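## Task

Remove the yellow sponge from the closet and set it down on the desk. The robot must not tip over or finish leaning; the sponge must rest on the desk by itself at the end, not be held there by the robot.

## Robot and tools

ROBOT. A Hello Robot Stretch 4, about 1.6 m tall: an omni-wheel base (rim within 0.23 m of the base origin), a lift on a mast, one arm that telescopes forward, a three-joint wrist and a two-finger gripper. There is a single arm, so joint targets are one flat set of named values. Loose objects may occasionally get nudged by an outside push.

FRAMES. Base frame: origin on the floor below the base centre, x ahead, y to the left, z up. hand_pose is reported in this frame and marks a point between the open fingertips; its printed position may be slightly off. With all wrist joints at zero its axes line up with the base frame. Odometry frame: where the base frame was when the scene began. base_odometry comes from wheel rotation only, so slipping is counted as motion; heading is in radians, left positive, -3.142 to 3.142.

execute_actions. Argument actions: a list holding exactly one action, or empty (then it only reports state and images). Argument cameras: a list of names from head_camera, head_left_camera, head_right_camera, wrist_camera, all; omitted, null or ["all"] gives every camera, [] gives none, an unknown name rejects the call. An action contains base, joints, or both, plus optional pace and contact_limits; alternatively it is {"end_of_arm": "enable_torque"} alone, which re-powers any wrist or gripper motor that shut off and makes it hold still.
- base: one command only, each an offset relative to where the base last reported itself. translate_m: straight drive in metres, forward positive, -2 to 2. strafe_m: sideways metres, left positive, -2 to 2. rotate_rad: turn in place in radians, counter-clockwise seen from above positive, -3.2 to 3.2.
- joints: absolute targets by name. lift_m 0 to 1.2 m; arm_m 0 to 0.55 m extension; wrist_yaw_rad -1.134 to 4.276 (0 points ahead, positive turns left, 3.14 tucked back, past 3.4 the arm may block it); wrist_pitch_rad -1.117 to 4.259 (0 level, 1.57 pointing down); wrist_roll_rad -1.117 to 4.259 (0 puts the fingers level, positive turns clockwise viewed from behind the gripper); gripper_m -0.038 to 0.141, the fingertip gap in metres, negative meaning fingers squeeze each other. Done tolerances: lift and arm ±0.004, yaw and roll ±0.02, pitch ±0.05, gripper ±0.004. Joint targets outside range are clipped and the result notes it; other out-of-range values or unknown keys reject the whole call with no motion.
- pace: "slow", "default", "fast" or "max"; base speeds 0.1/0.3/0.4/0.6 m/s and turn rates 1/2/3/4 rad/s respectively, reduced when the lift is above 0.2 (down to 0.3 m/s and 1 rad/s at full height).
- contact_limits: only key arm_m, from 0 (gentlest) to 0.75 (firmest), default 0.5; how much force the arm motion may apply before halting.
All motions in an action begin together but may finish at different times. Anything left out of an action may still be driving toward its previous target without status showing it.

wait: seconds, 0 to 10; commands nothing, returns the same report as an empty execute_actions.
zoom_image: camera (one of the four names) and region [x0, y0, x1, y1] in pixels of that camera's latest full image, origin top-left, at most 504 by 504.
finished_scene: scene, the current scene's number; ends it irreversibly once the last command has been held, reports success, and gives the next task. Replying without any tool call ends everything.

CAMERAS. head_camera (420x560) sits atop the mast aiming forward and downward; turn the base to look elsewhere. head_left_camera and head_right_camera (420x672 fisheyes) look down more steeply and show the base and arm. wrist_camera (616x392) looks along the fingers, tips near the bottom of the frame.

RESULT LINES. base_status and joint_status tell how each motion of the last accepted action ended: "done" (for the base, wheels turned the commanded amount even if slipping); "off_target" (stopped short, may still push); "contact_stop_at_<key>" (hit something; that part then goes slack, a slack lift can sag under load and slack wheels can roll); "limit_stop_at_<name>"; "time_out"; "torque_fault" (a wrist or gripper motor maxed out and went limp, ignoring commands until enable_torque). After these stops the old target is dropped. "limit_stop_at_tilt" means a lean above 6 degrees: lift, arm and wheels go slack and refuse commands until the lean eases. "limit_stop_at_own_body" means a joint was about to hit the robot; moving away still works. on_its_own lists uncommanded behaviour; its "held at" is the held target, not the position. lidar_m: 12 distances in metres, 30-degree sectors counter-clockwise from straight ahead (4th left, 7th behind, 10th right); "-" is nothing seen or closer than 0.25 m; it spans about 0.15 m up to robot height, so table tops register, but glass, thin legs and much behind may be missed. wrist_depth_mm: 7x7 grid of median depths, 100 to 2000 mm, top-left first, "-" unknown. turned_by_wheels vs turned_by_imu differing by over about 0.1 rad suggests a collision or slip; heading error is roughly their difference. base_tilt in degrees, forward and right positive, with a fixed bias up to about 1.5. motor_effort is percent of maximum, positive toward higher joint values, bracket is peak during the last action (noisy); wheel_0..2 positive means turning right. If the stop line reports a stop, later calls in the same reply are skipped.

GRIPPING. Command gripper_m below the object's width; going further below squeezes harder and pulls it toward the wrist. Neither reading nor "done" proves a grasp; a firm squeeze shows as a clear gripper_m effort change. Stuck fingertips on a surface: raise the lift. A load in a level gripper shifts wrist_pitch_rad effort.

CAUTIONS. To unfold at the start, send lift_m 0.4 with wrist_yaw_rad 0 together. Avoid pitch below -0.2 combined with roll below -0.4 or above 4 (self-collision). Holding over about 2 kg level, or pressing the gripper into things with base or arm moves, trips torque faults. Turning or driving with over 1 kg held and arm_m above 0.2, especially fast, or pushing hard with a high gripper, can tip the robot. Avoid drops, slams and hard shoves; set objects down gently and release them so they rest unsupported. The robot holds its last command while you think, so keep replies short; shorter robot motion time is better.

Each tool is called after "Call:" in YAML: its name, and indented under it one key for each argument.

## Session

Call:
execute_actions:
  actions: []

Scene clock: 0.00 s.
base_odometry: x=+0.000 y=+0.000 heading=+0.000 (m, m, rad; odometry frame)
turned_by_wheels: +0.000 (rad since the last result)
turned_by_imu: +0.000 (rad since the last result)
base_tilt: forward=-0.7 right=+0.2 (deg)
lidar_m: 1.54 1.97 2.21 2.30 2.33 2.15 2.22 1.92 0.99 1.01 1.30 1.48
base_status: not commanded
joint_positions: lift_m=+0.269 arm_m=+0.000 wrist_yaw_rad=+3.118 wrist_pitch_rad=-0.010 wrist_roll_rad=+0.006 gripper_m=+0.057
joint_status: not commanded
motor_effort: lift_m=+18 arm_m=-1 wrist_yaw_rad=-1 wrist_pitch_rad=-5 wrist_roll_rad=-1 gripper_m=-5 wheel_0=+0 wheel_1=+0 wheel_2=+0 (%)
hand_pose: x=-0.1154 y=+0.0941 z=+0.4501 quat_wxyz=(+0.012, +0.005, +0.003, +1.000) (m; base frame)
wrist_depth_mm: - 142 - - - - 1863 / - 121 146 - - - 1921 / - 118 146 - - - 1863 / - 140 195 - - - 1921 / 205 - - - - - 1983 / 220 1756 205 1618 198 1464 1499 / 220 1118 1060 112 1060 976 1025
pictures: head_camera, head_left_camera, head_right_camera, wrist_camera
Images, in order (width x height): head_camera 420x560, head_left_camera 420x672, head_right_camera 420x672, wrist_camera 616x392.

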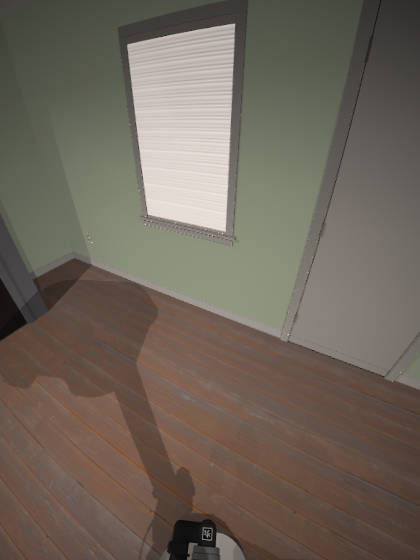

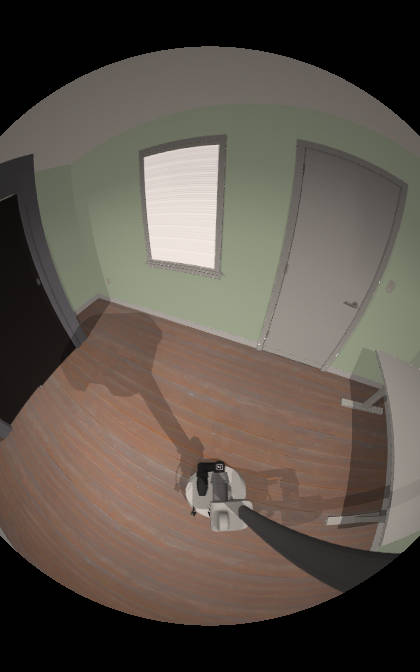

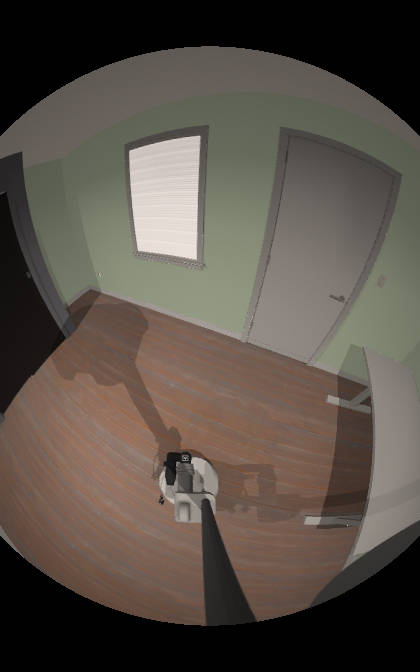

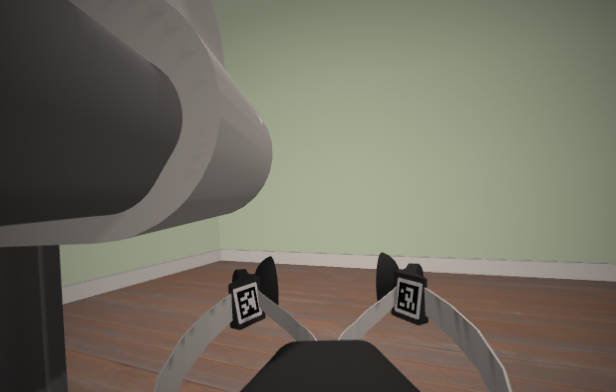

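Closet on left, desk on right.

Call:
execute_actions:
  actions:
    - {"base":{"rotate_rad":1.3},"joints":{"lift_m":0.4,"wrist_yaw_rad":0},"pace":"fast"}

Scene clock: 3.07 s.
base_odometry: x=+0.000 y=+0.000 heading=+1.299 (m, m, rad; odometry frame)
turned_by_wheels: +1.299 (rad since the last result)
turned_by_imu: +1.327 (rad since the last result)
base_tilt: forward=-0.7 right=+0.2 (deg)
lidar_m: 2.21 2.45 2.19 2.12 2.18 0.96 0.96 1.13 1.51 1.49 1.71 2.22
base_status: done
joint_positions: lift_m=+0.400 arm_m=+0.000 wrist_yaw_rad=+0.000 wrist_pitch_rad=-0.010 wrist_roll_rad=+0.006 gripper_m=+0.057
joint_status: all done
motor_effort: lift_m=+22(21) arm_m=-1(1) wrist_yaw_rad=-3(7) wrist_pitch_rad=-7(5) wrist_roll_rad=-1(2) gripper_m=-3(5) wheel_0=-3(10) wheel_1=-2(8) wheel_2=-3(12) (%)
hand_pose: x=+0.4595 y=-0.0873 z=+0.5808 quat_wxyz=(+1.000, +0.003, -0.005, +0.000) (m; base frame)
wrist_depth_mm: - - - - 1921 1863 - / - - - - 1983 1921 - / - - - - - 1921 - / - - - - - 1863 - / - - - - 1983 1921 - / - - 204 1983 198 1863 1863 / 1464 1430 1308 112 1336 1229 1281
pictures: head_camera, head_left_camera, head_right_camera, wrist_camera
Images, in order (width x height): head_camera 420x560, head_left_camera 420x672, head_right_camera 420x672, wrist_camera 616x392.

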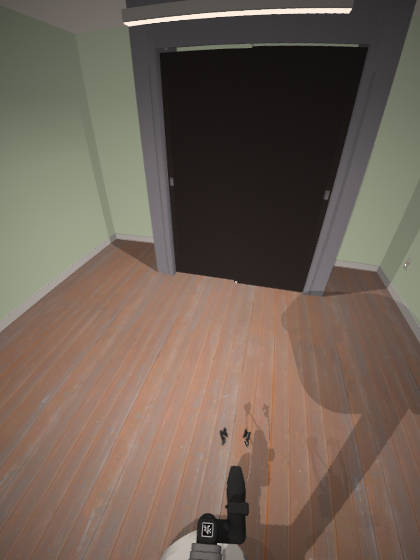

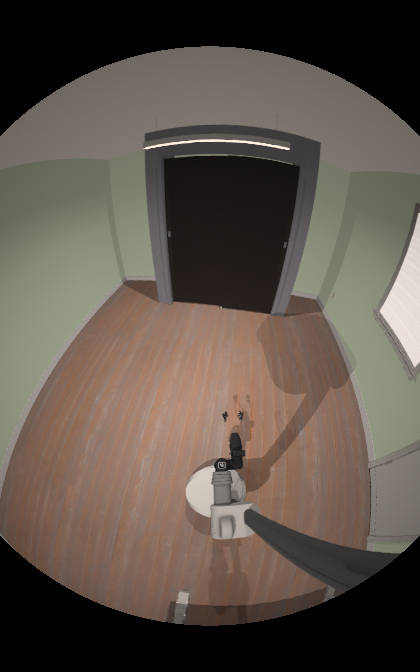

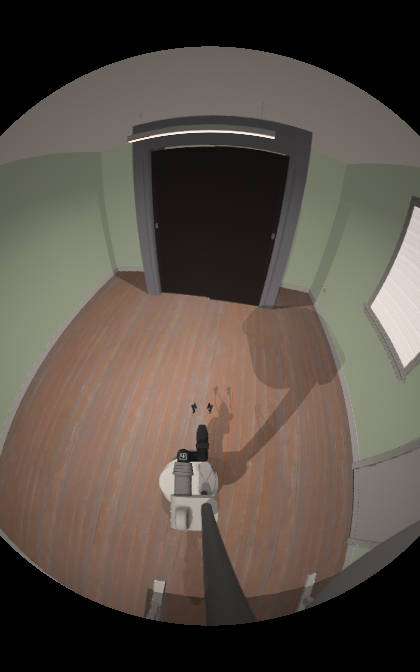

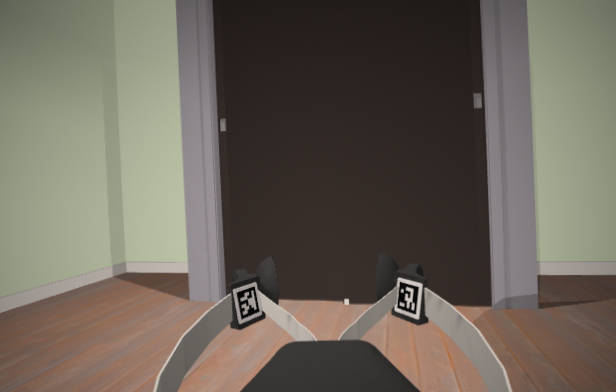

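Call:
execute_actions:
  actions:
    - {"base":{"rotate_rad":-0.17},"pace":"fast"}
  cameras: []

Call:
execute_actions:
  actions:
    - {"base":{"translate_m":1.2},"joints":{"lift_m":0.8},"pace":"fast"}
  cameras: ["head_camera","wrist_camera"]

Scene clock: 5.43 s.
base_odometry: x=+0.000 y=+0.000 heading=+1.130 (m, m, rad; odometry frame)
turned_by_wheels: -0.170 (rad since the last result)
turned_by_imu: -0.173 (rad since the last result)
base_tilt: forward=-0.7 right=+0.2 (deg)
lidar_m: 2.20 2.34 2.26 2.17 2.26 1.87 0.96 1.03 1.37 1.50 1.61 2.14
base_status: done
joint_positions: lift_m=+0.400 arm_m=+0.000 wrist_yaw_rad=+0.000 wrist_pitch_rad=-0.010 wrist_roll_rad=+0.006 gripper_m=+0.057
joint_status: not commanded
motor_effort: lift_m=+21(22) arm_m=-1(1) wrist_yaw_rad=-1(3) wrist_pitch_rad=-6(6) wrist_roll_rad=-2(0) gripper_m=-3(4) wheel_0=+2(4) wheel_1=+1(6) wheel_2=+1(9) (%)
hand_pose: x=+0.4594 y=-0.0874 z=+0.5808 quat_wxyz=(+1.000, +0.003, -0.005, +0.000) (m; base frame)
wrist_depth_mm: - - - - 1921 - - / - - - - - - - / - - - - 1983 - - / - - - - 1983 - - / - - - - - - - / - - 205 1983 198 1921 1921 / 1464 1430 1308 112 1336 1205 1255
pictures: none
No camera images: the call's "cameras" was empty. Leave "cameras" out to get every camera's image.

Scene clock: 9.70 s.
base_odometry: x=+0.512 y=+1.085 heading=+1.130 (m, m, rad; odometry frame)
turned_by_wheels: +0.000 (rad since the last result)
turned_by_imu: -0.001 (rad since the last result)
base_tilt: forward=-0.7 right=+0.2 (deg)
lidar_m: 0.99 1.08 1.40 2.16 2.25 3.07 2.29 2.17 1.59 1.48 1.61 1.06
base_status: done
joint_positions: lift_m=+0.800 arm_m=+0.000 wrist_yaw_rad=+0.000 wrist_pitch_rad=-0.010 wrist_roll_rad=+0.006 gripper_m=+0.057
joint_status: all done
motor_effort: lift_m=+21(22) arm_m=-1(1) wrist_yaw_rad=-2(1) wrist_pitch_rad=-6(5) wrist_roll_rad=-1(0) gripper_m=-3(3) wheel_0=+1(9) wheel_1=+1(7) wheel_2=+0(15) (%)
hand_pose: x=+0.4594 y=-0.0874 z=+0.9809 quat_wxyz=(+1.000, +0.003, -0.005, +0.000) (m; base frame)
wrist_depth_mm: 904 878 831 809 798 798 778 / 891 891 820 809 798 788 778 / 904 878 831 809 820 798 768 / 904 878 831 820 809 798 778 / 904 891 842 820 820 809 759 / 904 904 204 820 198 798 778 / 917 891 831 112 820 798 778
pictures: head_camera, wrist_camera
Images, in order (width x height): head_camera 420x560, wrist_camera 616x392.

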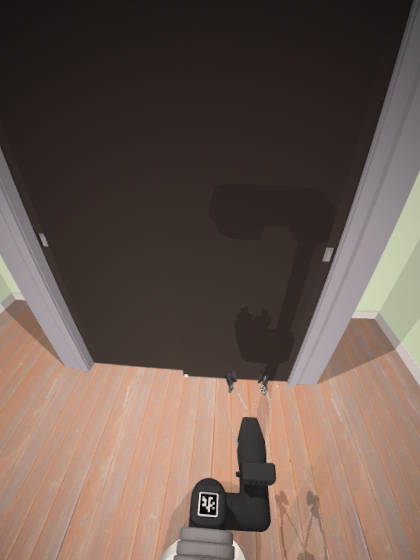

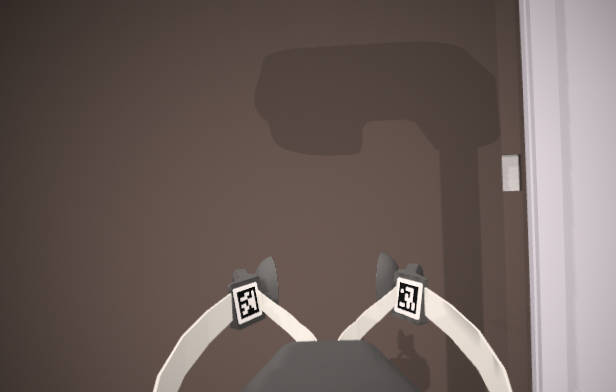

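Call:
zoom_image:
  camera: "wrist_camera"
  region: [460, 130, 560, 210]

Region (460, 130, 560, 210) of wrist_camera's 616x392 image, scaled by 5.040; it fills the top 403 rows of this view, and the rest is white.

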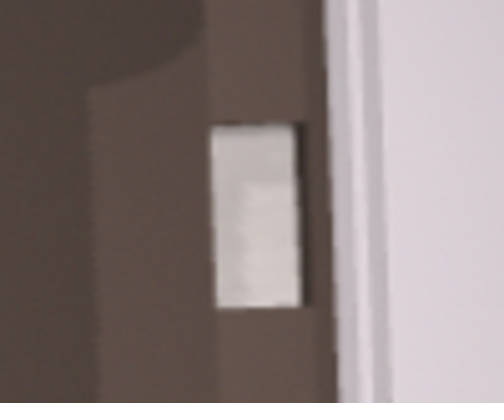

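Call:
execute_actions:
  actions:
    - {"base":{"rotate_rad":-0.06},"joints":{"lift_m":0.87,"gripper_m":0.09}}
  cameras: []

Call:
execute_actions:
  actions:
    - {"base":{"strafe_m":-0.38},"joints":{"arm_m":0.3},"pace":"fast"}
  cameras: ["wrist_camera"]

Scene clock: 14.30 s.
base_odometry: x=+0.512 y=+1.085 heading=+1.070 (m, m, rad; odometry frame)
turned_by_wheels: -0.060 (rad since the last result)
turned_by_imu: -0.060 (rad since the last result)
base_tilt: forward=-0.7 right=+0.2 (deg)
lidar_m: 1.00 1.05 1.38 2.16 2.25 2.92 2.24 2.25 1.61 1.50 1.55 1.05
base_status: done
joint_positions: lift_m=+0.870 arm_m=+0.000 wrist_yaw_rad=+0.000 wrist_pitch_rad=-0.010 wrist_roll_rad=+0.006 gripper_m=+0.090
joint_status: all done
motor_effort: lift_m=+22(23) arm_m=-1(1) wrist_yaw_rad=-2(3) wrist_pitch_rad=-6(5) wrist_roll_rad=-1(2) gripper_m=-3(3) wheel_0=+2(9) wheel_1=+1(6) wheel_2=+2(4) (%)
hand_pose: x=+0.4594 y=-0.0874 z=+1.0508 quat_wxyz=(+1.000, +0.003, -0.005, +0.000) (m; base frame)
wrist_depth_mm: 866 866 820 809 820 820 831 / 854 866 820 831 831 820 820 / 866 866 820 820 831 831 809 / 866 854 820 831 820 831 820 / 866 878 820 820 831 831 831 / 866 854 202 820 831 809 820 / 866 878 831 112 831 831 831
pictures: none
No camera images: the call's "cameras" was empty. Leave "cameras" out to get every camera's image.

Scene clock: 16.57 s.
base_odometry: x=+0.845 y=+0.903 heading=+1.070 (m, m, rad; odometry frame)
turned_by_wheels: +0.000 (rad since the last result)
turned_by_imu: +0.000 (rad since the last result)
base_tilt: forward=-0.7 right=+0.2 (deg)
lidar_m: 1.01 1.06 1.46 2.55 2.61 3.16 2.21 1.76 1.19 1.09 1.12 1.55
base_status: done
joint_positions: lift_m=+0.870 arm_m=+0.299 wrist_yaw_rad=+0.000 wrist_pitch_rad=-0.010 wrist_roll_rad=+0.006 gripper_m=+0.090
joint_status: all done
motor_effort: lift_m=+21(22) arm_m=+5(9) wrist_yaw_rad=-2(1) wrist_pitch_rad=-6(6) wrist_roll_rad=+0(1) gripper_m=-2(2) wheel_0=+1(16) wheel_1=+2(11) wheel_2=+0(4) (%)
hand_pose: x=+0.7586 y=-0.0874 z=+1.0509 quat_wxyz=(+1.000, +0.003, -0.005, +0.000) (m; base frame)
wrist_depth_mm: 539 544 544 544 525 1308 1281 / 539 544 544 539 525 1308 1308 / 539 544 544 544 525 1308 1308 / 549 549 544 549 530 1308 1308 / 549 549 544 549 535 1281 1308 / 549 549 202 559 517 1336 1308 / 544 549 554 112 535 539 1336
pictures: wrist_camera
Images, in order (width x height): wrist_camera 616x392.

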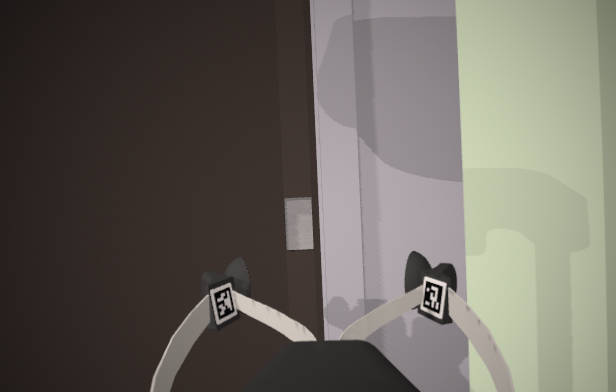

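Call:
execute_actions:
  actions:
    - {"base":{"strafe_m":0.045},"joints":{"arm_m":0.5,"lift_m":0.885}}
  cameras: ["wrist_camera"]

Scene clock: 20.17 s.
base_odometry: x=+0.806 y=+0.924 heading=+1.070 (m, m, rad; odometry frame)
turned_by_wheels: +0.000 (rad since the last result)
turned_by_imu: +0.001 (rad since the last result)
base_tilt: forward=-0.6 right=+0.2 (deg)
lidar_m: 1.02 1.07 1.46 2.48 2.54 3.12 2.20 1.85 1.24 1.16 1.19 1.05
base_status: done
joint_positions: lift_m=+0.885 arm_m=+0.499 wrist_yaw_rad=+0.000 wrist_pitch_rad=-0.010 wrist_roll_rad=+0.006 gripper_m=+0.090
joint_status: all done
motor_effort: lift_m=+22(21) arm_m=+5(8) wrist_yaw_rad=-1(0) wrist_pitch_rad=-5(5) wrist_roll_rad=-1(1) gripper_m=-3(2) wheel_0=-2(10) wheel_1=+1(9) wheel_2=+0(0) (%)
hand_pose: x=+0.9586 y=-0.0874 z=+1.0658 quat_wxyz=(+1.000, +0.003, -0.005, +0.000) (m; base frame)
wrist_depth_mm: 336 336 338 338 309 325 324 / 334 338 340 340 310 325 325 / 340 340 340 340 310 327 324 / 340 340 340 342 312 325 324 / 342 340 342 340 312 327 327 / 342 342 202 343 312 327 329 / 340 340 343 112 312 329 330
pictures: wrist_camera
Images, in order (width x height): wrist_camera 616x392.

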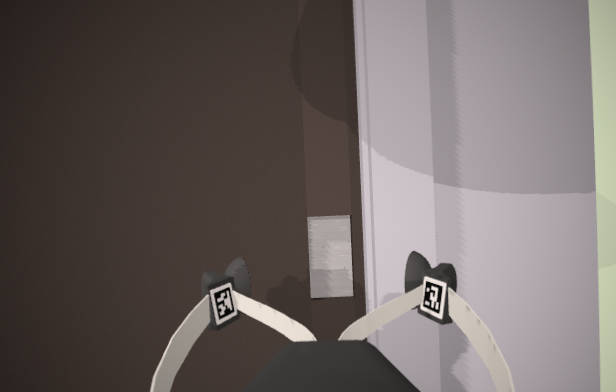

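Call:
execute_actions:
  actions:
    - {"base":{"strafe_m":0.02},"joints":{"gripper_m":0.0}}
  cameras: []

Call:
execute_actions:
  actions:
    - {"base":{"translate_m":0.1},"joints":{"arm_m":0.4}}
  cameras: []

Call:
execute_actions:
  actions:
    - {"joints":{"arm_m":0.5},"contact_limits":{"arm_m":0.3},"pace":"slow"}
  cameras: ["wrist_camera"]

Scene clock: 24.33 s.
base_odometry: x=+0.789 y=+0.934 heading=+1.070 (m, m, rad; odometry frame)
turned_by_wheels: +0.000 (rad since the last result)
turned_by_imu: +0.001 (rad since the last result)
base_tilt: forward=-0.6 right=+0.2 (deg)
lidar_m: 0.99 1.05 1.47 2.48 2.55 3.14 2.21 1.85 1.27 1.16 1.19 1.08
base_status: done
joint_positions: lift_m=+0.885 arm_m=+0.499 wrist_yaw_rad=+0.000 wrist_pitch_rad=-0.010 wrist_roll_rad=+0.006 gripper_m=+0.000
joint_status: all done
motor_effort: lift_m=+22(22) arm_m=+5(5) wrist_yaw_rad=-1(2) wrist_pitch_rad=-6(5) wrist_roll_rad=+0(1) gripper_m=-6(3) wheel_0=-2(10) wheel_1=-1(7) wheel_2=+0(1) (%)
hand_pose: x=+0.9586 y=-0.0874 z=+1.0658 quat_wxyz=(+1.000, +0.003, -0.005, +0.000) (m; base frame)
wrist_depth_mm: 336 338 336 338 309 322 324 / 334 338 338 340 309 324 324 / 336 338 338 340 309 325 324 / 334 338 340 340 314 327 324 / 336 340 340 340 320 325 327 / 340 338 342 205 187 327 327 / 340 340 342 112 314 312 330
pictures: none
No camera images: the call's "cameras" was empty. Leave "cameras" out to get every camera's image.

Scene clock: 25.87 s.
base_odometry: x=+0.836 y=+1.022 heading=+1.070 (m, m, rad; odometry frame)
turned_by_wheels: +0.000 (rad since the last result)
turned_by_imu: +0.000 (rad since the last result)
base_tilt: forward=-0.8 right=+0.2 (deg)
lidar_m: 0.91 0.95 1.33 2.50 2.56 3.22 2.65 1.84 1.26 1.16 1.23 1.00
base_status: done
joint_positions: lift_m=+0.885 arm_m=+0.401 wrist_yaw_rad=+0.000 wrist_pitch_rad=-0.010 wrist_roll_rad=+0.006 gripper_m=+0.000
joint_status: all done
motor_effort: lift_m=+22(22) arm_m=-4(5) wrist_yaw_rad=-2(1) wrist_pitch_rad=-5(5) wrist_roll_rad=-1(1) gripper_m=-7(6) wheel_0=+2(2) wheel_1=+1(6) wheel_2=-2(10) (%)
hand_pose: x=+0.8602 y=-0.0874 z=+1.0658 quat_wxyz=(+1.000, +0.003, -0.005, +0.000) (m; base frame)
wrist_depth_mm: 334 334 336 336 307 320 324 / 334 334 336 336 309 322 325 / 334 336 336 336 309 324 325 / 336 338 338 340 309 325 322 / 338 338 340 340 317 324 325 / 336 340 340 205 187 325 327 / 340 338 338 112 310 312 327
pictures: none
No camera images: the call's "cameras" was empty. Leave "cameras" out to get every camera's image.

Scene clock: 28.13 s.
base_odometry: x=+0.836 y=+1.022 heading=+1.070 (m, m, rad; odometry frame)
turned_by_wheels: +0.000 (rad since the last result)
turned_by_imu: +0.001 (rad since the last result)
base_tilt: forward=-0.7 right=+0.2 (deg)
lidar_m: 0.92 0.95 1.32 2.49 2.56 3.25 2.65 1.85 1.27 1.18 1.20 0.99
base_status: not commanded
joint_positions: lift_m=+0.885 arm_m=+0.499 wrist_yaw_rad=+0.000 wrist_pitch_rad=-0.010 wrist_roll_rad=+0.006 gripper_m=+0.000
joint_status: all done
motor_effort: lift_m=+21(22) arm_m=+5(3) wrist_yaw_rad=-1(1) wrist_pitch_rad=-5(6) wrist_roll_rad=+0(2) gripper_m=-6(6) wheel_0=+2(3) wheel_1=+1(1) wheel_2=-2(2) (%)
contact_limits: arm_m 0.3
hand_pose: x=+0.9586 y=-0.0874 z=+1.0658 quat_wxyz=(+1.000, +0.003, -0.005, +0.000) (m; base frame)
wrist_depth_mm: 236 236 237 238 238 208 224 / 237 236 237 239 237 208 223 / 237 237 238 239 238 209 224 / 237 239 239 240 240 211 225 / 238 238 239 240 240 210 224 / 239 238 239 205 186 211 225 / 239 239 240 112 226 211 225
pictures: wrist_camera
Images, in order (width x height): wrist_camera 616x392.

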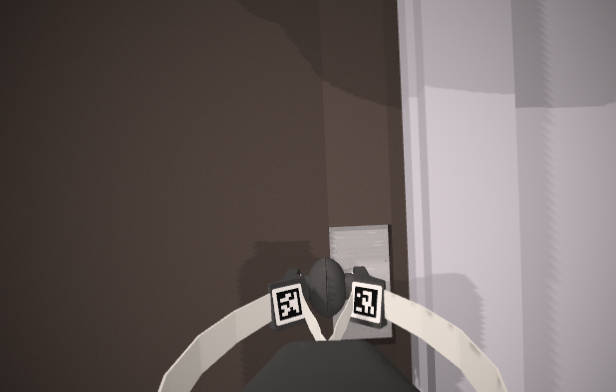

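Call:
execute_actions:
  actions:
    - {"base":{"strafe_m":-0.022}}
  cameras: []

Call:
execute_actions:
  actions:
    - {"joints":{"arm_m":0.55},"contact_limits":{"arm_m":0.3},"pace":"slow"}
  cameras: ["wrist_camera"]

Scene clock: 30.77 s.
base_odometry: x=+0.856 y=+1.011 heading=+1.070 (m, m, rad; odometry frame)
turned_by_wheels: +0.000 (rad since the last result)
turned_by_imu: +0.001 (rad since the last result)
base_tilt: forward=-0.6 right=+0.3 (deg)
lidar_m: 0.93 0.96 1.28 2.52 2.59 3.24 3.07 1.84 1.25 1.13 1.21 0.94
base_status: done
joint_positions: lift_m=+0.885 arm_m=+0.499 wrist_yaw_rad=+0.000 wrist_pitch_rad=-0.010 wrist_roll_rad=+0.006 gripper_m=+0.000
joint_status: not commanded
motor_effort: lift_m=+22(22) arm_m=+5(5) wrist_yaw_rad=-1(1) wrist_pitch_rad=-6(4) wrist_roll_rad=+0(0) gripper_m=-6(5) wheel_0=+1(13) wheel_1=+1(8) wheel_2=+0(1) (%)
hand_pose: x=+0.9586 y=-0.0874 z=+1.0658 quat_wxyz=(+1.000, +0.003, -0.005, +0.000) (m; base frame)
wrist_depth_mm: 236 238 239 238 209 224 224 / 238 239 239 240 210 225 224 / 238 239 240 241 210 224 226 / 239 238 240 241 211 224 225 / 240 241 242 242 211 226 226 / 240 240 242 206 186 225 227 / 240 242 241 112 212 212 228
pictures: none
No camera images: the call's "cameras" was empty. Leave "cameras" out to get every camera's image.

Scene clock: 31.83 s.
base_odometry: x=+0.856 y=+1.011 heading=+1.070 (m, m, rad; odometry frame)
turned_by_wheels: +0.000 (rad since the last result)
turned_by_imu: +0.003 (rad since the last result)
base_tilt: forward=-0.7 right=+0.2 (deg)
lidar_m: 0.91 0.96 1.32 2.51 2.58 3.21 3.06 1.83 1.23 1.15 1.19 0.99
base_status: not commanded
joint_positions: lift_m=+0.885 arm_m=+0.509 wrist_yaw_rad=-0.003 wrist_pitch_rad=-0.011 wrist_roll_rad=+0.006 gripper_m=+0.000
joint_status: arm_m contact_stop (moved +0.010 of +0.051)
on_its_own: arm_m is slack since a contact_stop (your +0.550 is given up)
motor_effort: lift_m=+22(22) arm_m=+0(16) wrist_yaw_rad=+8(26) wrist_pitch_rad=-4(7) wrist_roll_rad=-1(0) gripper_m=-4(7) wheel_0=+0(2) wheel_1=+2(4) wheel_2=-3(9) (%)
contact_limits: arm_m 0.3
hand_pose: x=+0.9685 y=-0.0883 z=+1.0661 quat_wxyz=(+1.000, +0.003, -0.005, -0.002) (m; base frame)
wrist_depth_mm: 229 229 229 230 200 201 215 / 231 230 232 232 200 201 216 / 231 231 231 232 201 202 216 / 230 232 232 233 207 202 216 / 232 232 233 234 211 202 216 / 232 233 233 195 187 203 217 / 233 233 234 112 203 203 219
pictures: wrist_camera
Images, in order (width x height): wrist_camera 616x392.

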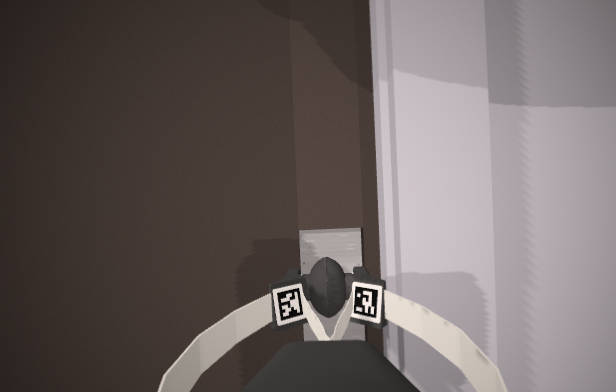

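Call:
execute_actions:
  actions:
    - {"base":{"strafe_m":0.1},"joints":{"arm_m":0.515},"contact_limits":{"arm_m":0.75},"pace":"slow"}
  cameras: ["wrist_camera"]

Scene clock: 36.80 s.
base_odometry: x=+0.768 y=+1.059 heading=+1.069 (m, m, rad; odometry frame)
turned_by_wheels: -0.001 (rad since the last result)
turned_by_imu: -0.040 (rad since the last result)
base_tilt: forward=-0.9 right=+0.3 (deg)
lidar_m: 0.93 0.95 1.28 2.42 2.46 3.17 3.10 2.05 1.39 1.25 1.28 0.97
base_status: done
joint_positions: lift_m=+0.885 arm_m=+0.513 wrist_yaw_rad=-0.020 wrist_pitch_rad=-0.007 wrist_roll_rad=+0.006 gripper_m=+0.000
joint_status: all done
on_its_own: wrist_yaw_rad is at rest, and its effort (+55) is outside its rest range (-13 to +13)
motor_effort: lift_m=+21(21) arm_m=+9(14) wrist_yaw_rad=+55(72) wrist_pitch_rad=-14(16) wrist_roll_rad=-1(1) gripper_m=-6(8) wheel_0=-4(21) wheel_1=+4(7) wheel_2=-17(19) (%)
contact_limits: arm_m 0.75
hand_pose: x=+0.9710 y=-0.0931 z=+1.0649 quat_wxyz=(+1.000, +0.003, -0.003, -0.010) (m; base frame)
wrist_depth_mm: 216 219 224 229 232 206 214 / 216 222 225 229 231 206 214 / 217 222 226 229 234 206 215 / 219 223 226 229 234 206 216 / 219 223 227 230 245 206 216 / 219 224 226 190 186 207 217 / 220 224 228 112 252 208 210
pictures: wrist_camera
Images, in order (width x height): wrist_camera 616x392.

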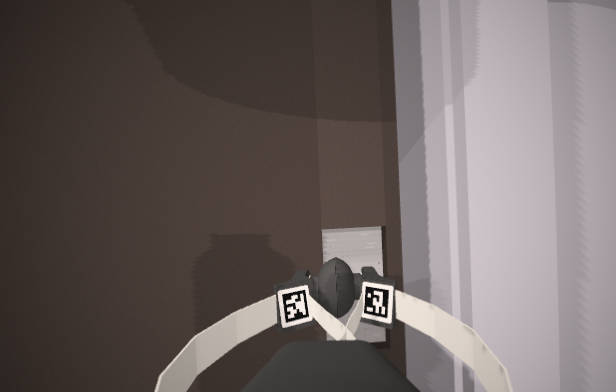

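Call:
execute_actions:
  actions:
    - {"base":{"strafe_m":0.15},"pace":"slow"}
  cameras: ["wrist_camera"]

Scene clock: 40.73 s.
base_odometry: x=+0.637 y=+1.131 heading=+1.067 (m, m, rad; odometry frame)
turned_by_wheels: -0.001 (rad since the last result)
turned_by_imu: -0.141 (rad since the last result)
base_tilt: forward=-0.9 right=+0.3 (deg)
lidar_m: 0.88 0.88 1.10 2.34 2.32 2.78 3.13 2.32 1.61 1.35 1.34 0.97
base_status: done
joint_positions: lift_m=+0.885 arm_m=+0.513 wrist_yaw_rad=-0.019 wrist_pitch_rad=-0.014 wrist_roll_rad=+0.006 gripper_m=+0.000
joint_status: not commanded
on_its_own: wrist_yaw_rad is at rest, and its effort (+52) is outside its rest range (-13 to +13)
motor_effort: lift_m=+20(22) arm_m=+9(13) wrist_yaw_rad=+52(84) wrist_pitch_rad=+5(30) wrist_roll_rad=+1(0) gripper_m=-3(9) wheel_0=-3(7) wheel_1=+1(10) wheel_2=-15(18) (%)
hand_pose: x=+0.9711 y=-0.0928 z=+1.0670 quat_wxyz=(+1.000, +0.003, -0.007, -0.009) (m; base frame)
wrist_depth_mm: 193 202 213 224 222 214 241 / 193 202 213 224 225 213 240 / 193 202 213 224 229 213 240 / 193 204 213 223 231 213 239 / 193 203 213 227 231 213 241 / 195 202 211 204 186 213 241 / 193 203 210 112 220 209 240
pictures: wrist_camera
Images, in order (width x height): wrist_camera 616x392.

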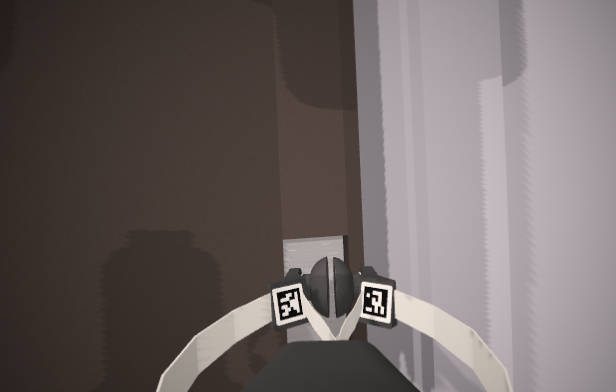

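Call:
execute_actions:
  actions:
    - {"joints":{"arm_m":0.2}}
  cameras: []

Call:
execute_actions:
  actions:
    - {"base":{"rotate_rad":0.18}}
  cameras: []

Call:
execute_actions:
  actions:
    - {"base":{"strafe_m":1.3},"pace":"fast"}
  cameras: ["head_camera","wrist_camera"]

Scene clock: 44.80 s.
base_odometry: x=+0.637 y=+1.131 heading=+1.068 (m, m, rad; odometry frame)
turned_by_wheels: +0.001 (rad since the last result)
turned_by_imu: +0.002 (rad since the last result)
base_tilt: forward=-0.7 right=+0.2 (deg)
lidar_m: 0.87 0.88 1.10 2.31 2.32 2.74 3.12 2.30 1.61 1.36 1.33 1.03
base_status: not commanded
joint_positions: lift_m=+0.885 arm_m=+0.201 wrist_yaw_rad=+0.000 wrist_pitch_rad=-0.010 wrist_roll_rad=+0.006 gripper_m=+0.000
joint_status: all done
motor_effort: lift_m=+20(20) arm_m=-4(5) wrist_yaw_rad=-2(52) wrist_pitch_rad=-4(9) wrist_roll_rad=-1(0) gripper_m=-7(5) wheel_0=+0(4) wheel_1=-1(3) wheel_2=-3(15) (%)
hand_pose: x=+0.6602 y=-0.0874 z=+1.0660 quat_wxyz=(+1.000, +0.003, -0.005, +0.000) (m; base frame)
wrist_depth_mm: 455 480 504 525 535 564 1397 / 462 488 500 525 539 559 1366 / 466 480 504 525 535 559 1397 / 462 484 508 521 525 554 1430 / 462 484 504 525 525 559 1430 / 459 484 496 205 187 564 1430 / 466 480 500 112 521 559 1430
pictures: none
No camera images: the call's "cameras" was empty. Leave "cameras" out to get every camera's image.

Scene clock: 45.70 s.
base_odometry: x=+0.637 y=+1.131 heading=+1.248 (m, m, rad; odometry frame)
turned_by_wheels: +0.179 (rad since the last result)
turned_by_imu: +0.183 (rad since the last result)
base_tilt: forward=-0.7 right=+0.2 (deg)
lidar_m: 0.85 0.90 1.23 2.31 2.39 3.14 3.15 2.09 1.46 1.35 1.42 0.92
base_status: done
joint_positions: lift_m=+0.885 arm_m=+0.201 wrist_yaw_rad=+0.000 wrist_pitch_rad=-0.010 wrist_roll_rad=+0.006 gripper_m=+0.000
joint_status: not commanded
motor_effort: lift_m=+20(20) arm_m=-4(4) wrist_yaw_rad=-2(1) wrist_pitch_rad=-6(7) wrist_roll_rad=-1(1) gripper_m=-5(4) wheel_0=-3(6) wheel_1=-1(7) wheel_2=-4(9) (%)
hand_pose: x=+0.6602 y=-0.0874 z=+1.0660 quat_wxyz=(+1.000, +0.003, -0.005, +0.000) (m; base frame)
wrist_depth_mm: 484 480 484 484 488 488 469 / 480 484 484 484 488 492 473 / 488 488 484 484 496 488 473 / 484 484 488 488 488 492 477 / 488 488 488 492 492 496 473 / 488 492 492 204 187 492 477 / 492 488 488 112 496 459 480
pictures: none
No camera images: the call's "cameras" was empty. Leave "cameras" out to get every camera's image.

Scene clock: 50.33 s.
base_odometry: x=-0.596 y=+1.544 heading=+1.248 (m, m, rad; odometry frame)
turned_by_wheels: +0.000 (rad since the last result)
turned_by_imu: +0.005 (rad since the last result)
base_tilt: forward=-0.7 right=+0.2 (deg)
lidar_m: 0.76 1.57 1.11 1.02 1.04 1.43 3.24 2.60 2.85 2.67 1.25 0.90
base_status: done
joint_positions: lift_m=+0.885 arm_m=+0.201 wrist_yaw_rad=+0.000 wrist_pitch_rad=-0.010 wrist_roll_rad=+0.006 gripper_m=+0.000
joint_status: not commanded
motor_effort: lift_m=+20(20) arm_m=-4(4) wrist_yaw_rad=-2(2) wrist_pitch_rad=-6(6) wrist_roll_rad=-1(0) gripper_m=-8(7) wheel_0=+0(15) wheel_1=-2(11) wheel_2=+0(3) (%)
hand_pose: x=+0.6602 y=-0.0874 z=+1.0660 quat_wxyz=(+1.000, +0.003, -0.005, +0.000) (m; base frame)
wrist_depth_mm: 1138 1160 387 389 452 452 455 / 1118 1138 389 389 455 455 455 / 1160 1160 389 392 452 455 459 / 1138 1160 394 392 455 459 455 / 1160 1138 392 394 459 459 459 / 1138 1118 392 205 186 459 459 / 1138 1138 394 112 462 462 462
pictures: head_camera, wrist_camera
Images, in order (width x height): head_camera 420x560, wrist_camera 616x392.

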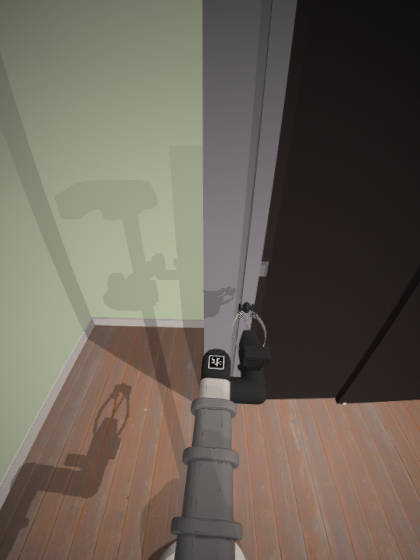

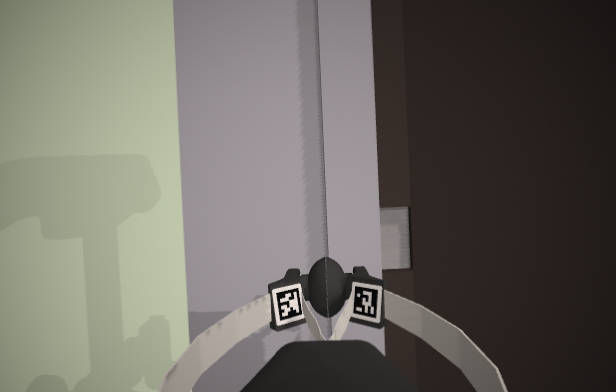

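Call:
execute_actions:
  actions:
    - {"base":{"strafe_m":-0.09}}
  cameras: []

Call:
execute_actions:
  actions:
    - {"joints":{"arm_m":0.4}}
  cameras: ["wrist_camera"]

Scene clock: 53.03 s.
base_odometry: x=-0.511 y=+1.515 heading=+1.248 (m, m, rad; odometry frame)
turned_by_wheels: +0.000 (rad since the last result)
turned_by_imu: +0.001 (rad since the last result)
base_tilt: forward=-0.6 right=+0.2 (deg)
lidar_m: 0.77 1.55 1.16 1.12 1.16 1.53 3.23 2.61 2.75 2.54 1.23 0.90
base_status: done
joint_positions: lift_m=+0.885 arm_m=+0.201 wrist_yaw_rad=+0.000 wrist_pitch_rad=-0.010 wrist_roll_rad=+0.006 gripper_m=+0.000
joint_status: not commanded
motor_effort: lift_m=+19(20) arm_m=-4(4) wrist_yaw_rad=-3(2) wrist_pitch_rad=-5(6) wrist_roll_rad=-1(1) gripper_m=-6(7) wheel_0=+2(11) wheel_1=-1(9) wheel_2=+0(0) (%)
hand_pose: x=+0.6602 y=-0.0874 z=+1.0660 quat_wxyz=(+1.000, +0.003, -0.005, +0.000) (m; base frame)
wrist_depth_mm: 1138 394 397 459 455 462 462 / 1118 394 394 459 459 459 462 / 1182 397 397 459 459 462 462 / 1138 397 399 462 459 466 466 / 1138 397 397 399 462 466 462 / 1160 399 399 204 187 462 466 / 1138 399 394 112 466 466 466
pictures: none
No camera images: the call's "cameras" was empty. Leave "cameras" out to get every camera's image.

Scene clock: 54.73 s.
base_odometry: x=-0.511 y=+1.515 heading=+1.248 (m, m, rad; odometry frame)
turned_by_wheels: +0.000 (rad since the last result)
turned_by_imu: +0.000 (rad since the last result)
base_tilt: forward=-0.6 right=+0.2 (deg)
lidar_m: 0.78 1.57 1.19 1.11 1.15 1.55 3.25 2.59 2.78 2.57 1.22 0.91
base_status: not commanded
joint_positions: lift_m=+0.885 arm_m=+0.399 wrist_yaw_rad=+0.000 wrist_pitch_rad=-0.010 wrist_roll_rad=+0.006 gripper_m=+0.000
joint_status: all done
motor_effort: lift_m=+20(20) arm_m=+5(4) wrist_yaw_rad=-1(1) wrist_pitch_rad=-5(6) wrist_roll_rad=+0(1) gripper_m=-6(7) wheel_0=+2(2) wheel_1=-1(1) wheel_2=+0(0) (%)
hand_pose: x=+0.8586 y=-0.0874 z=+1.0660 quat_wxyz=(+1.000, +0.003, -0.005, +0.000) (m; base frame)
wrist_depth_mm: 195 195 181 258 258 259 258 / 196 196 182 259 259 260 259 / 196 196 182 260 260 260 260 / 196 196 183 260 260 262 262 / 197 198 183 262 260 262 263 / 198 198 184 204 186 263 263 / 198 199 185 112 264 263 263
pictures: wrist_camera
Images, in order (width x height): wrist_camera 616x392.

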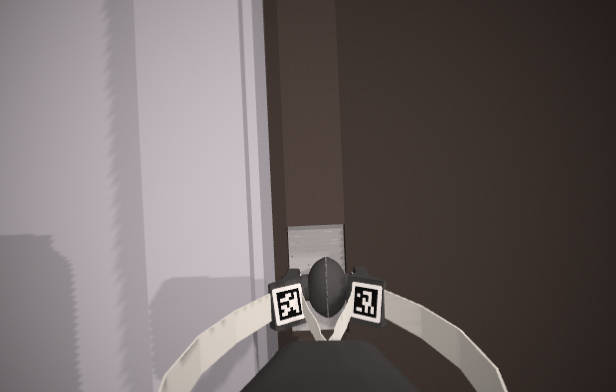

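Call:
execute_actions:
  actions:
    - {"joints":{"arm_m":0.45},"contact_limits":{"arm_m":0.3},"pace":"slow"}
  cameras: []

Scene clock: 57.90 s.
base_odometry: x=-0.511 y=+1.515 heading=+1.247 (m, m, rad; odometry frame)
turned_by_wheels: -0.001 (rad since the last result)
turned_by_imu: +0.001 (rad since the last result)
base_tilt: forward=-0.7 right=+0.2 (deg)
lidar_m: 0.76 1.57 1.20 1.11 1.14 1.53 3.25 2.62 2.77 2.57 1.24 0.88
base_status: not commanded
joint_positions: lift_m=+0.885 arm_m=+0.433 wrist_yaw_rad=-0.008 wrist_pitch_rad=-0.011 wrist_roll_rad=+0.006 gripper_m=+0.000
joint_status: arm_m contact_stop (moved +0.033 of +0.051)
on_its_own: arm_m is slack since a contact_stop (your +0.450 is given up); wrist_yaw_rad is at rest, and its effort (+21) is outside its rest range (-13 to +13)
motor_effort: lift_m=+19(20) arm_m=+0(17) wrist_yaw_rad=+21(46) wrist_pitch_rad=-2(8) wrist_roll_rad=+0(1) gripper_m=-4(8) wheel_0=-1(2) wheel_1=-1(2) wheel_2=-8(11) (%)
contact_limits: arm_m 0.3
hand_pose: x=+0.8912 y=-0.0896 z=+1.0662 quat_wxyz=(+1.000, +0.003, -0.005, -0.004) (m; base frame)
wrist_depth_mm: 163 150 158 229 229 229 230 / 163 150 153 229 229 231 231 / 164 150 151 229 231 231 232 / 164 151 151 230 232 231 234 / 164 151 152 231 231 233 233 / 165 151 152 197 189 232 234 / 165 151 152 112 232 234 235
pictures: none
No camera images: the call's "cameras" was empty. Leave "cameras" out to get every camera's image.

Call:
execute_actions:
  actions:
    - {"base":{"strafe_m":-0.1},"joints":{"arm_m":0.438},"contact_limits":{"arm_m":0.75},"pace":"slow"}
  cameras: ["wrist_camera"]

Scene clock: 63.50 s.
base_odometry: x=-0.416 y=+1.483 heading=+1.247 (m, m, rad; odometry frame)
turned_by_wheels: +0.000 (rad since the last result)
turned_by_imu: +0.002 (rad since the last result)
base_tilt: forward=-0.7 right=+0.2 (deg)
lidar_m: 0.77 0.84 1.31 1.21 1.26 1.67 3.23 2.58 2.64 2.49 1.29 0.93
base_status: done
joint_positions: lift_m=+0.885 arm_m=+0.437 wrist_yaw_rad=-0.002 wrist_pitch_rad=-0.010 wrist_roll_rad=+0.006 gripper_m=+0.000
joint_status: all done
motor_effort: lift_m=+19(20) arm_m=+6(17) wrist_yaw_rad=+5(28) wrist_pitch_rad=-5(5) wrist_roll_rad=+0(0) gripper_m=-6(7) wheel_0=+6(20) wheel_1=+0(6) wheel_2=-7(9) (%)
contact_limits: arm_m 0.75
hand_pose: x=+0.8961 y=-0.0879 z=+1.0660 quat_wxyz=(+1.000, +0.003, -0.005, -0.001) (m; base frame)
wrist_depth_mm: 179 273 683 229 229 229 230 / 177 272 866 230 231 229 230 / 176 268 842 229 230 231 231 / 174 265 741 230 231 232 232 / 172 262 917 232 231 232 231 / 171 256 699 204 186 232 233 / 169 250 539 112 234 234 233
pictures: wrist_camera
Images, in order (width x height): wrist_camera 616x392.

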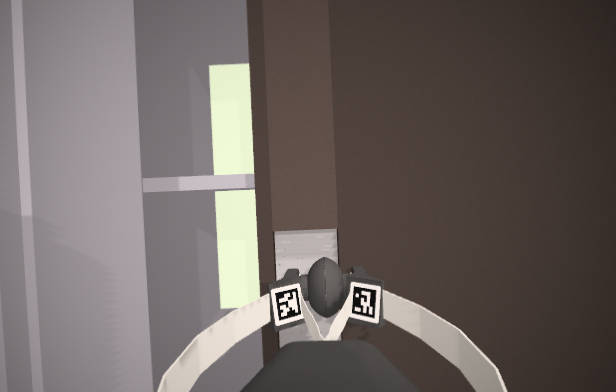

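This door slides.

Call:
execute_actions:
  actions:
    - {"base":{"strafe_m":-0.5}}
  cameras: ["head_camera","wrist_camera"]

Scene clock: 67.30 s.
base_odometry: x=+0.058 y=+1.324 heading=+1.247 (m, m, rad; odometry frame)
turned_by_wheels: +0.000 (rad since the last result)
turned_by_imu: +0.002 (rad since the last result)
base_tilt: forward=-0.6 right=+0.2 (deg)
lidar_m: 0.86 0.97 1.85 1.70 1.72 2.33 3.18 2.44 2.07 1.97 1.27 0.90
base_status: done
joint_positions: lift_m=+0.885 arm_m=+0.437 wrist_yaw_rad=+0.000 wrist_pitch_rad=-0.010 wrist_roll_rad=+0.006 gripper_m=+0.000
joint_status: not commanded
motor_effort: lift_m=+20(20) arm_m=+4(6) wrist_yaw_rad=-2(34) wrist_pitch_rad=-5(6) wrist_roll_rad=-1(2) gripper_m=-6(8) wheel_0=+1(23) wheel_1=-1(9) wheel_2=+1(6) (%)
hand_pose: x=+0.8967 y=-0.0874 z=+1.0660 quat_wxyz=(+1.000, +0.003, -0.005, +0.000) (m; base frame)
wrist_depth_mm: 253 254 255 254 253 210 210 / 255 254 254 255 255 210 210 / 255 256 255 255 256 211 211 / 257 256 256 256 255 211 211 / 256 256 256 256 255 211 211 / 257 257 257 204 186 213 212 / 257 258 257 112 244 211 213
pictures: head_camera, wrist_camera
Images, in order (width x height): head_camera 420x560, wrist_camera 616x392.

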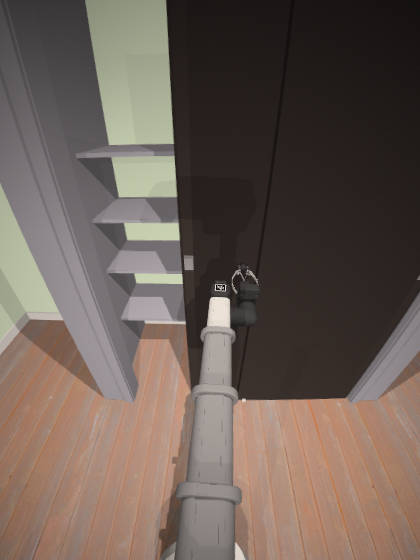

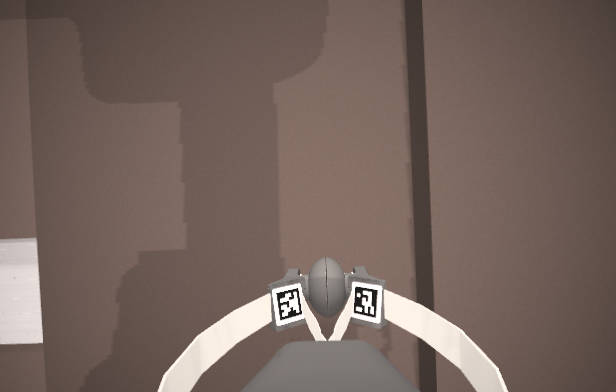

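Call:
execute_actions:
  actions:
    - {"base":{"strafe_m":0.34}}
  cameras: []

Call:
execute_actions:
  actions:
    - {"joints":{"arm_m":0.51,"lift_m":0.86},"contact_limits":{"arm_m":0.2}}
  cameras: ["wrist_camera"]

Scene clock: 71.83 s.
base_odometry: x=-0.265 y=+1.432 heading=+1.247 (m, m, rad; odometry frame)
turned_by_wheels: +0.000 (rad since the last result)
turned_by_imu: +0.001 (rad since the last result)
base_tilt: forward=-0.7 right=+0.3 (deg)
lidar_m: 0.80 0.80 1.45 1.38 1.41 1.85 3.20 2.48 2.51 2.31 1.25 0.92
base_status: done
joint_positions: lift_m=+0.885 arm_m=+0.437 wrist_yaw_rad=+0.000 wrist_pitch_rad=-0.010 wrist_roll_rad=+0.006 gripper_m=+0.000
joint_status: not commanded
motor_effort: lift_m=+20(20) arm_m=+4(4) wrist_yaw_rad=-1(2) wrist_pitch_rad=-6(6) wrist_roll_rad=+0(1) gripper_m=-7(6) wheel_0=-2(12) wheel_1=+0(10) wheel_2=+0(1) (%)
hand_pose: x=+0.8967 y=-0.0874 z=+1.0660 quat_wxyz=(+1.000, +0.003, -0.005, +0.000) (m; base frame)
wrist_depth_mm: 544 668 691 715 723 236 237 / 535 809 917 904 917 237 236 / 530 820 904 931 904 237 237 / 504 750 931 931 917 239 237 / 525 788 917 917 931 249 239 / 517 768 917 206 186 253 240 / 512 621 535 112 574 240 240
pictures: none
No camera images: the call's "cameras" was empty. Leave "cameras" out to get every camera's image.

Scene clock: 72.97 s.
base_odometry: x=-0.265 y=+1.432 heading=+1.247 (m, m, rad; odometry frame)
turned_by_wheels: +0.000 (rad since the last result)
turned_by_imu: +0.000 (rad since the last result)
base_tilt: forward=-0.7 right=+0.2 (deg)
lidar_m: 0.81 0.83 1.48 1.38 1.41 1.91 3.22 2.50 2.49 2.32 1.30 0.91
base_status: not commanded
joint_positions: lift_m=+0.860 arm_m=+0.509 wrist_yaw_rad=+0.000 wrist_pitch_rad=-0.010 wrist_roll_rad=+0.006 gripper_m=+0.000
joint_status: all done
motor_effort: lift_m=+13(17) arm_m=+5(8) wrist_yaw_rad=-1(2) wrist_pitch_rad=-6(6) wrist_roll_rad=-1(1) gripper_m=-7(5) wheel_0=-2(2) wheel_1=+0(0) wheel_2=+0(0) (%)
contact_limits: arm_m 0.2
hand_pose: x=+0.9686 y=-0.0874 z=+1.0415 quat_wxyz=(+1.000, +0.003, -0.005, +0.000) (m; base frame)
wrist_depth_mm: 544 723 750 768 788 183 163 / 539 831 854 842 842 187 163 / 508 768 854 842 842 190 163 / 504 750 854 854 842 193 175 / 525 809 842 842 854 195 175 / 525 723 831 205 186 198 176 / 504 559 492 112 525 165 165
pictures: wrist_camera
Images, in order (width x height): wrist_camera 616x392.

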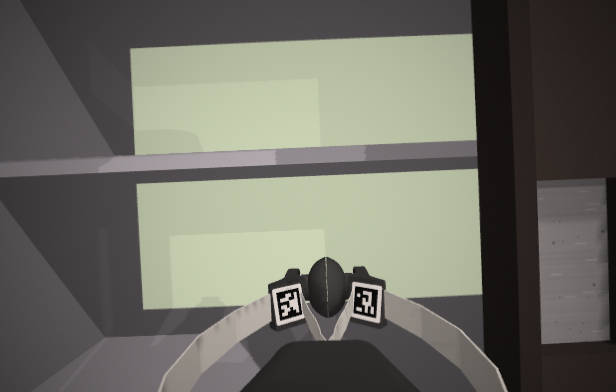

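Call:
execute_actions:
  actions:
    - {"base":{"strafe_m":-0.36}}
  cameras: ["head_camera","wrist_camera"]

Scene clock: 77.07 s.
base_odometry: x=+0.077 y=+1.318 heading=+1.250 (m, m, rad; odometry frame)
turned_by_wheels: +0.003 (rad since the last result)
turned_by_imu: +0.007 (rad since the last result)
base_tilt: forward=-0.7 right=+0.2 (deg)
lidar_m: 0.88 0.95 1.85 1.74 1.81 2.38 3.19 2.43 2.07 1.96 1.26 0.90
base_status: done
joint_positions: lift_m=+0.860 arm_m=+0.509 wrist_yaw_rad=+0.018 wrist_pitch_rad=-0.010 wrist_roll_rad=+0.006 gripper_m=+0.000
joint_status: not commanded
on_its_own: wrist_yaw_rad is at rest, and its effort (-52) is outside its rest range (-13 to +13)
motor_effort: lift_m=+13(13) arm_m=+5(5) wrist_yaw_rad=-52(54) wrist_pitch_rad=-7(6) wrist_roll_rad=+0(0) gripper_m=-10(10) wheel_0=+19(35) wheel_1=+9(10) wheel_2=+9(9) (%)
hand_pose: x=+0.9701 y=-0.0823 z=+1.0415 quat_wxyz=(+1.000, +0.003, -0.005, +0.009) (m; base frame)
wrist_depth_mm: 699 723 741 768 179 178 131 / 891 866 866 866 179 178 133 / 866 866 866 866 179 178 134 / 891 878 878 866 191 179 135 / 891 878 878 878 191 179 135 / 866 866 768 195 181 179 136 / 569 554 517 112 181 157 138
pictures: head_camera, wrist_camera
Images, in order (width x height): head_camera 420x560, wrist_camera 616x392.

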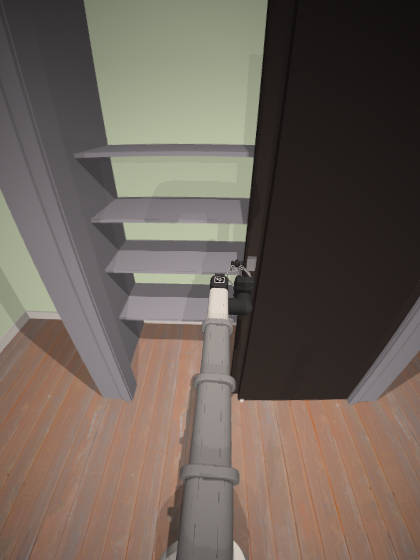

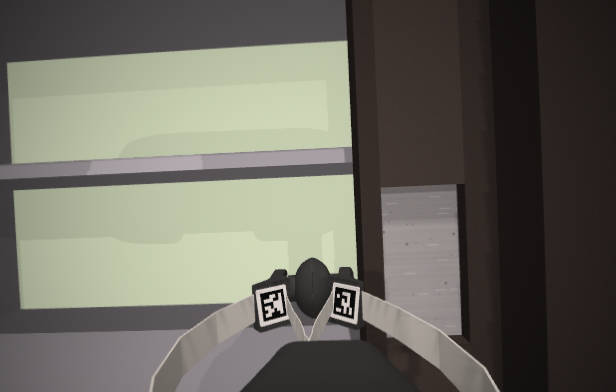

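Call:
execute_actions:
  actions:
    - {"base":{"strafe_m":0.2},"joints":{"wrist_yaw_rad":-0.9}}
  cameras: []

Call:
execute_actions:
  actions:
    - {"base":{"translate_m":0.2}}
  cameras: ["head_camera","head_right_camera","wrist_camera"]

Scene clock: 80.67 s.
base_odometry: x=-0.113 y=+1.381 heading=+1.249 (m, m, rad; odometry frame)
turned_by_wheels: +0.000 (rad since the last result)
turned_by_imu: +0.004 (rad since the last result)
base_tilt: forward=-0.7 right=+0.2 (deg)
lidar_m: 1.12 0.85 1.59 1.53 1.57 2.11 2.79 2.47 2.28 2.13 1.27 0.90
base_status: done
joint_positions: lift_m=+0.860 arm_m=+0.509 wrist_yaw_rad=-0.900 wrist_pitch_rad=-0.010 wrist_roll_rad=+0.006 gripper_m=+0.000
joint_status: all done
motor_effort: lift_m=+13(13) arm_m=+3(4) wrist_yaw_rad=-2(94) wrist_pitch_rad=-7(6) wrist_roll_rad=+0(1) gripper_m=-4(11) wheel_0=+0(20) wheel_1=-1(25) wheel_2=-4(19) (%)
hand_pose: x=+0.7913 y=-0.2803 z=+1.0415 quat_wxyz=(+0.901, +0.000, -0.006, -0.435) (m; base frame)
wrist_depth_mm: 707 723 343 368 521 946 1708 / 798 946 345 375 512 917 1661 / 778 960 349 370 512 904 1708 / 768 891 357 370 504 891 1756 / 798 946 364 366 504 891 1756 / 768 842 343 205 187 878 1756 / 569 564 336 112 525 699 1756
pictures: none
No camera images: the call's "cameras" was empty. Leave "cameras" out to get every camera's image.

Scene clock: 82.70 s.
torque_fault: wrist_yaw_rad switched itself off since the last result.
base_odometry: x=-0.053 y=+1.568 heading=+1.274 (m, m, rad; odometry frame)
turned_by_wheels: +0.025 (rad since the last result)
turned_by_imu: +0.033 (rad since the last result)
base_tilt: forward=-0.6 right=+0.2 (deg)
lidar_m: 0.93 0.69 1.63 1.51 1.59 2.16 3.45 2.68 2.28 2.15 0.94 0.75
base_status: translate_m contact_stop (by the wheels' count: +0.197 of +0.200)
joint_positions: lift_m=+0.860 arm_m=+0.509 wrist_yaw_rad=-1.016 wrist_pitch_rad=-0.010 wrist_roll_rad=+0.006 gripper_m=+0.000
joint_status: not commanded
on_its_own: the wheels are slack since a contact_stop; wrist_yaw_rad is off since a torque_fault, until you send "end_of_arm": "enable_torque" (your -0.900 is given up)
motor_effort: lift_m=+13(13) arm_m=+4(5) wrist_yaw_rad=-1(99) wrist_pitch_rad=-5(6) wrist_roll_rad=-1(2) gripper_m=-5(8) wheel_0=+0(35) wheel_1=+0(13) wheel_2=+0(11) (%)
hand_pose: x=+0.7579 y=-0.2912 z=+1.0415 quat_wxyz=(+0.874, +0.000, -0.006, -0.486) (m; base frame)
wrist_depth_mm: 640 723 741 759 242 268 1661 / 647 798 976 1182 240 267 1708 / 609 750 960 1308 241 267 1661 / 640 768 960 1308 241 270 1708 / 647 788 1008 1281 244 270 1708 / 647 768 842 205 187 271 1708 / 569 569 492 112 240 263 1756
pictures: head_camera, head_right_camera, wrist_camera
Images, in order (width x height): head_camera 420x560, head_right_camera 420x672, wrist_camera 616x392.

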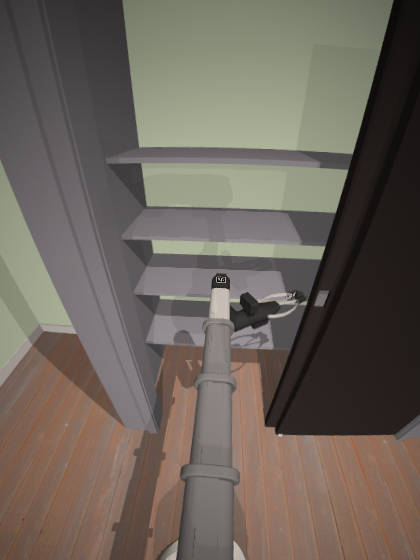

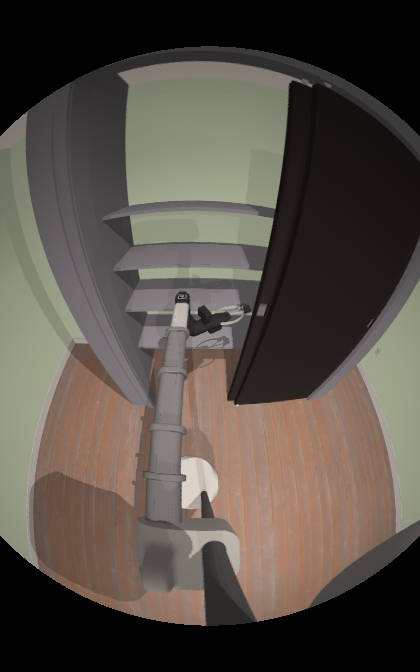

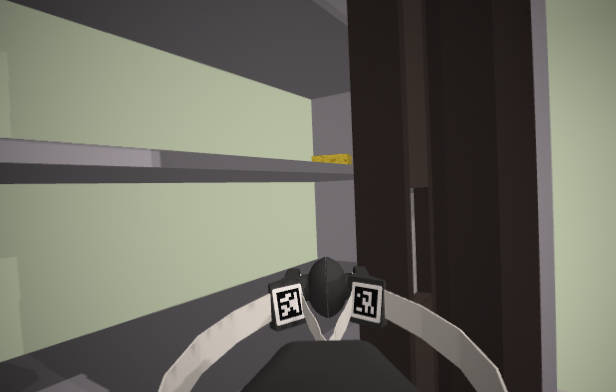

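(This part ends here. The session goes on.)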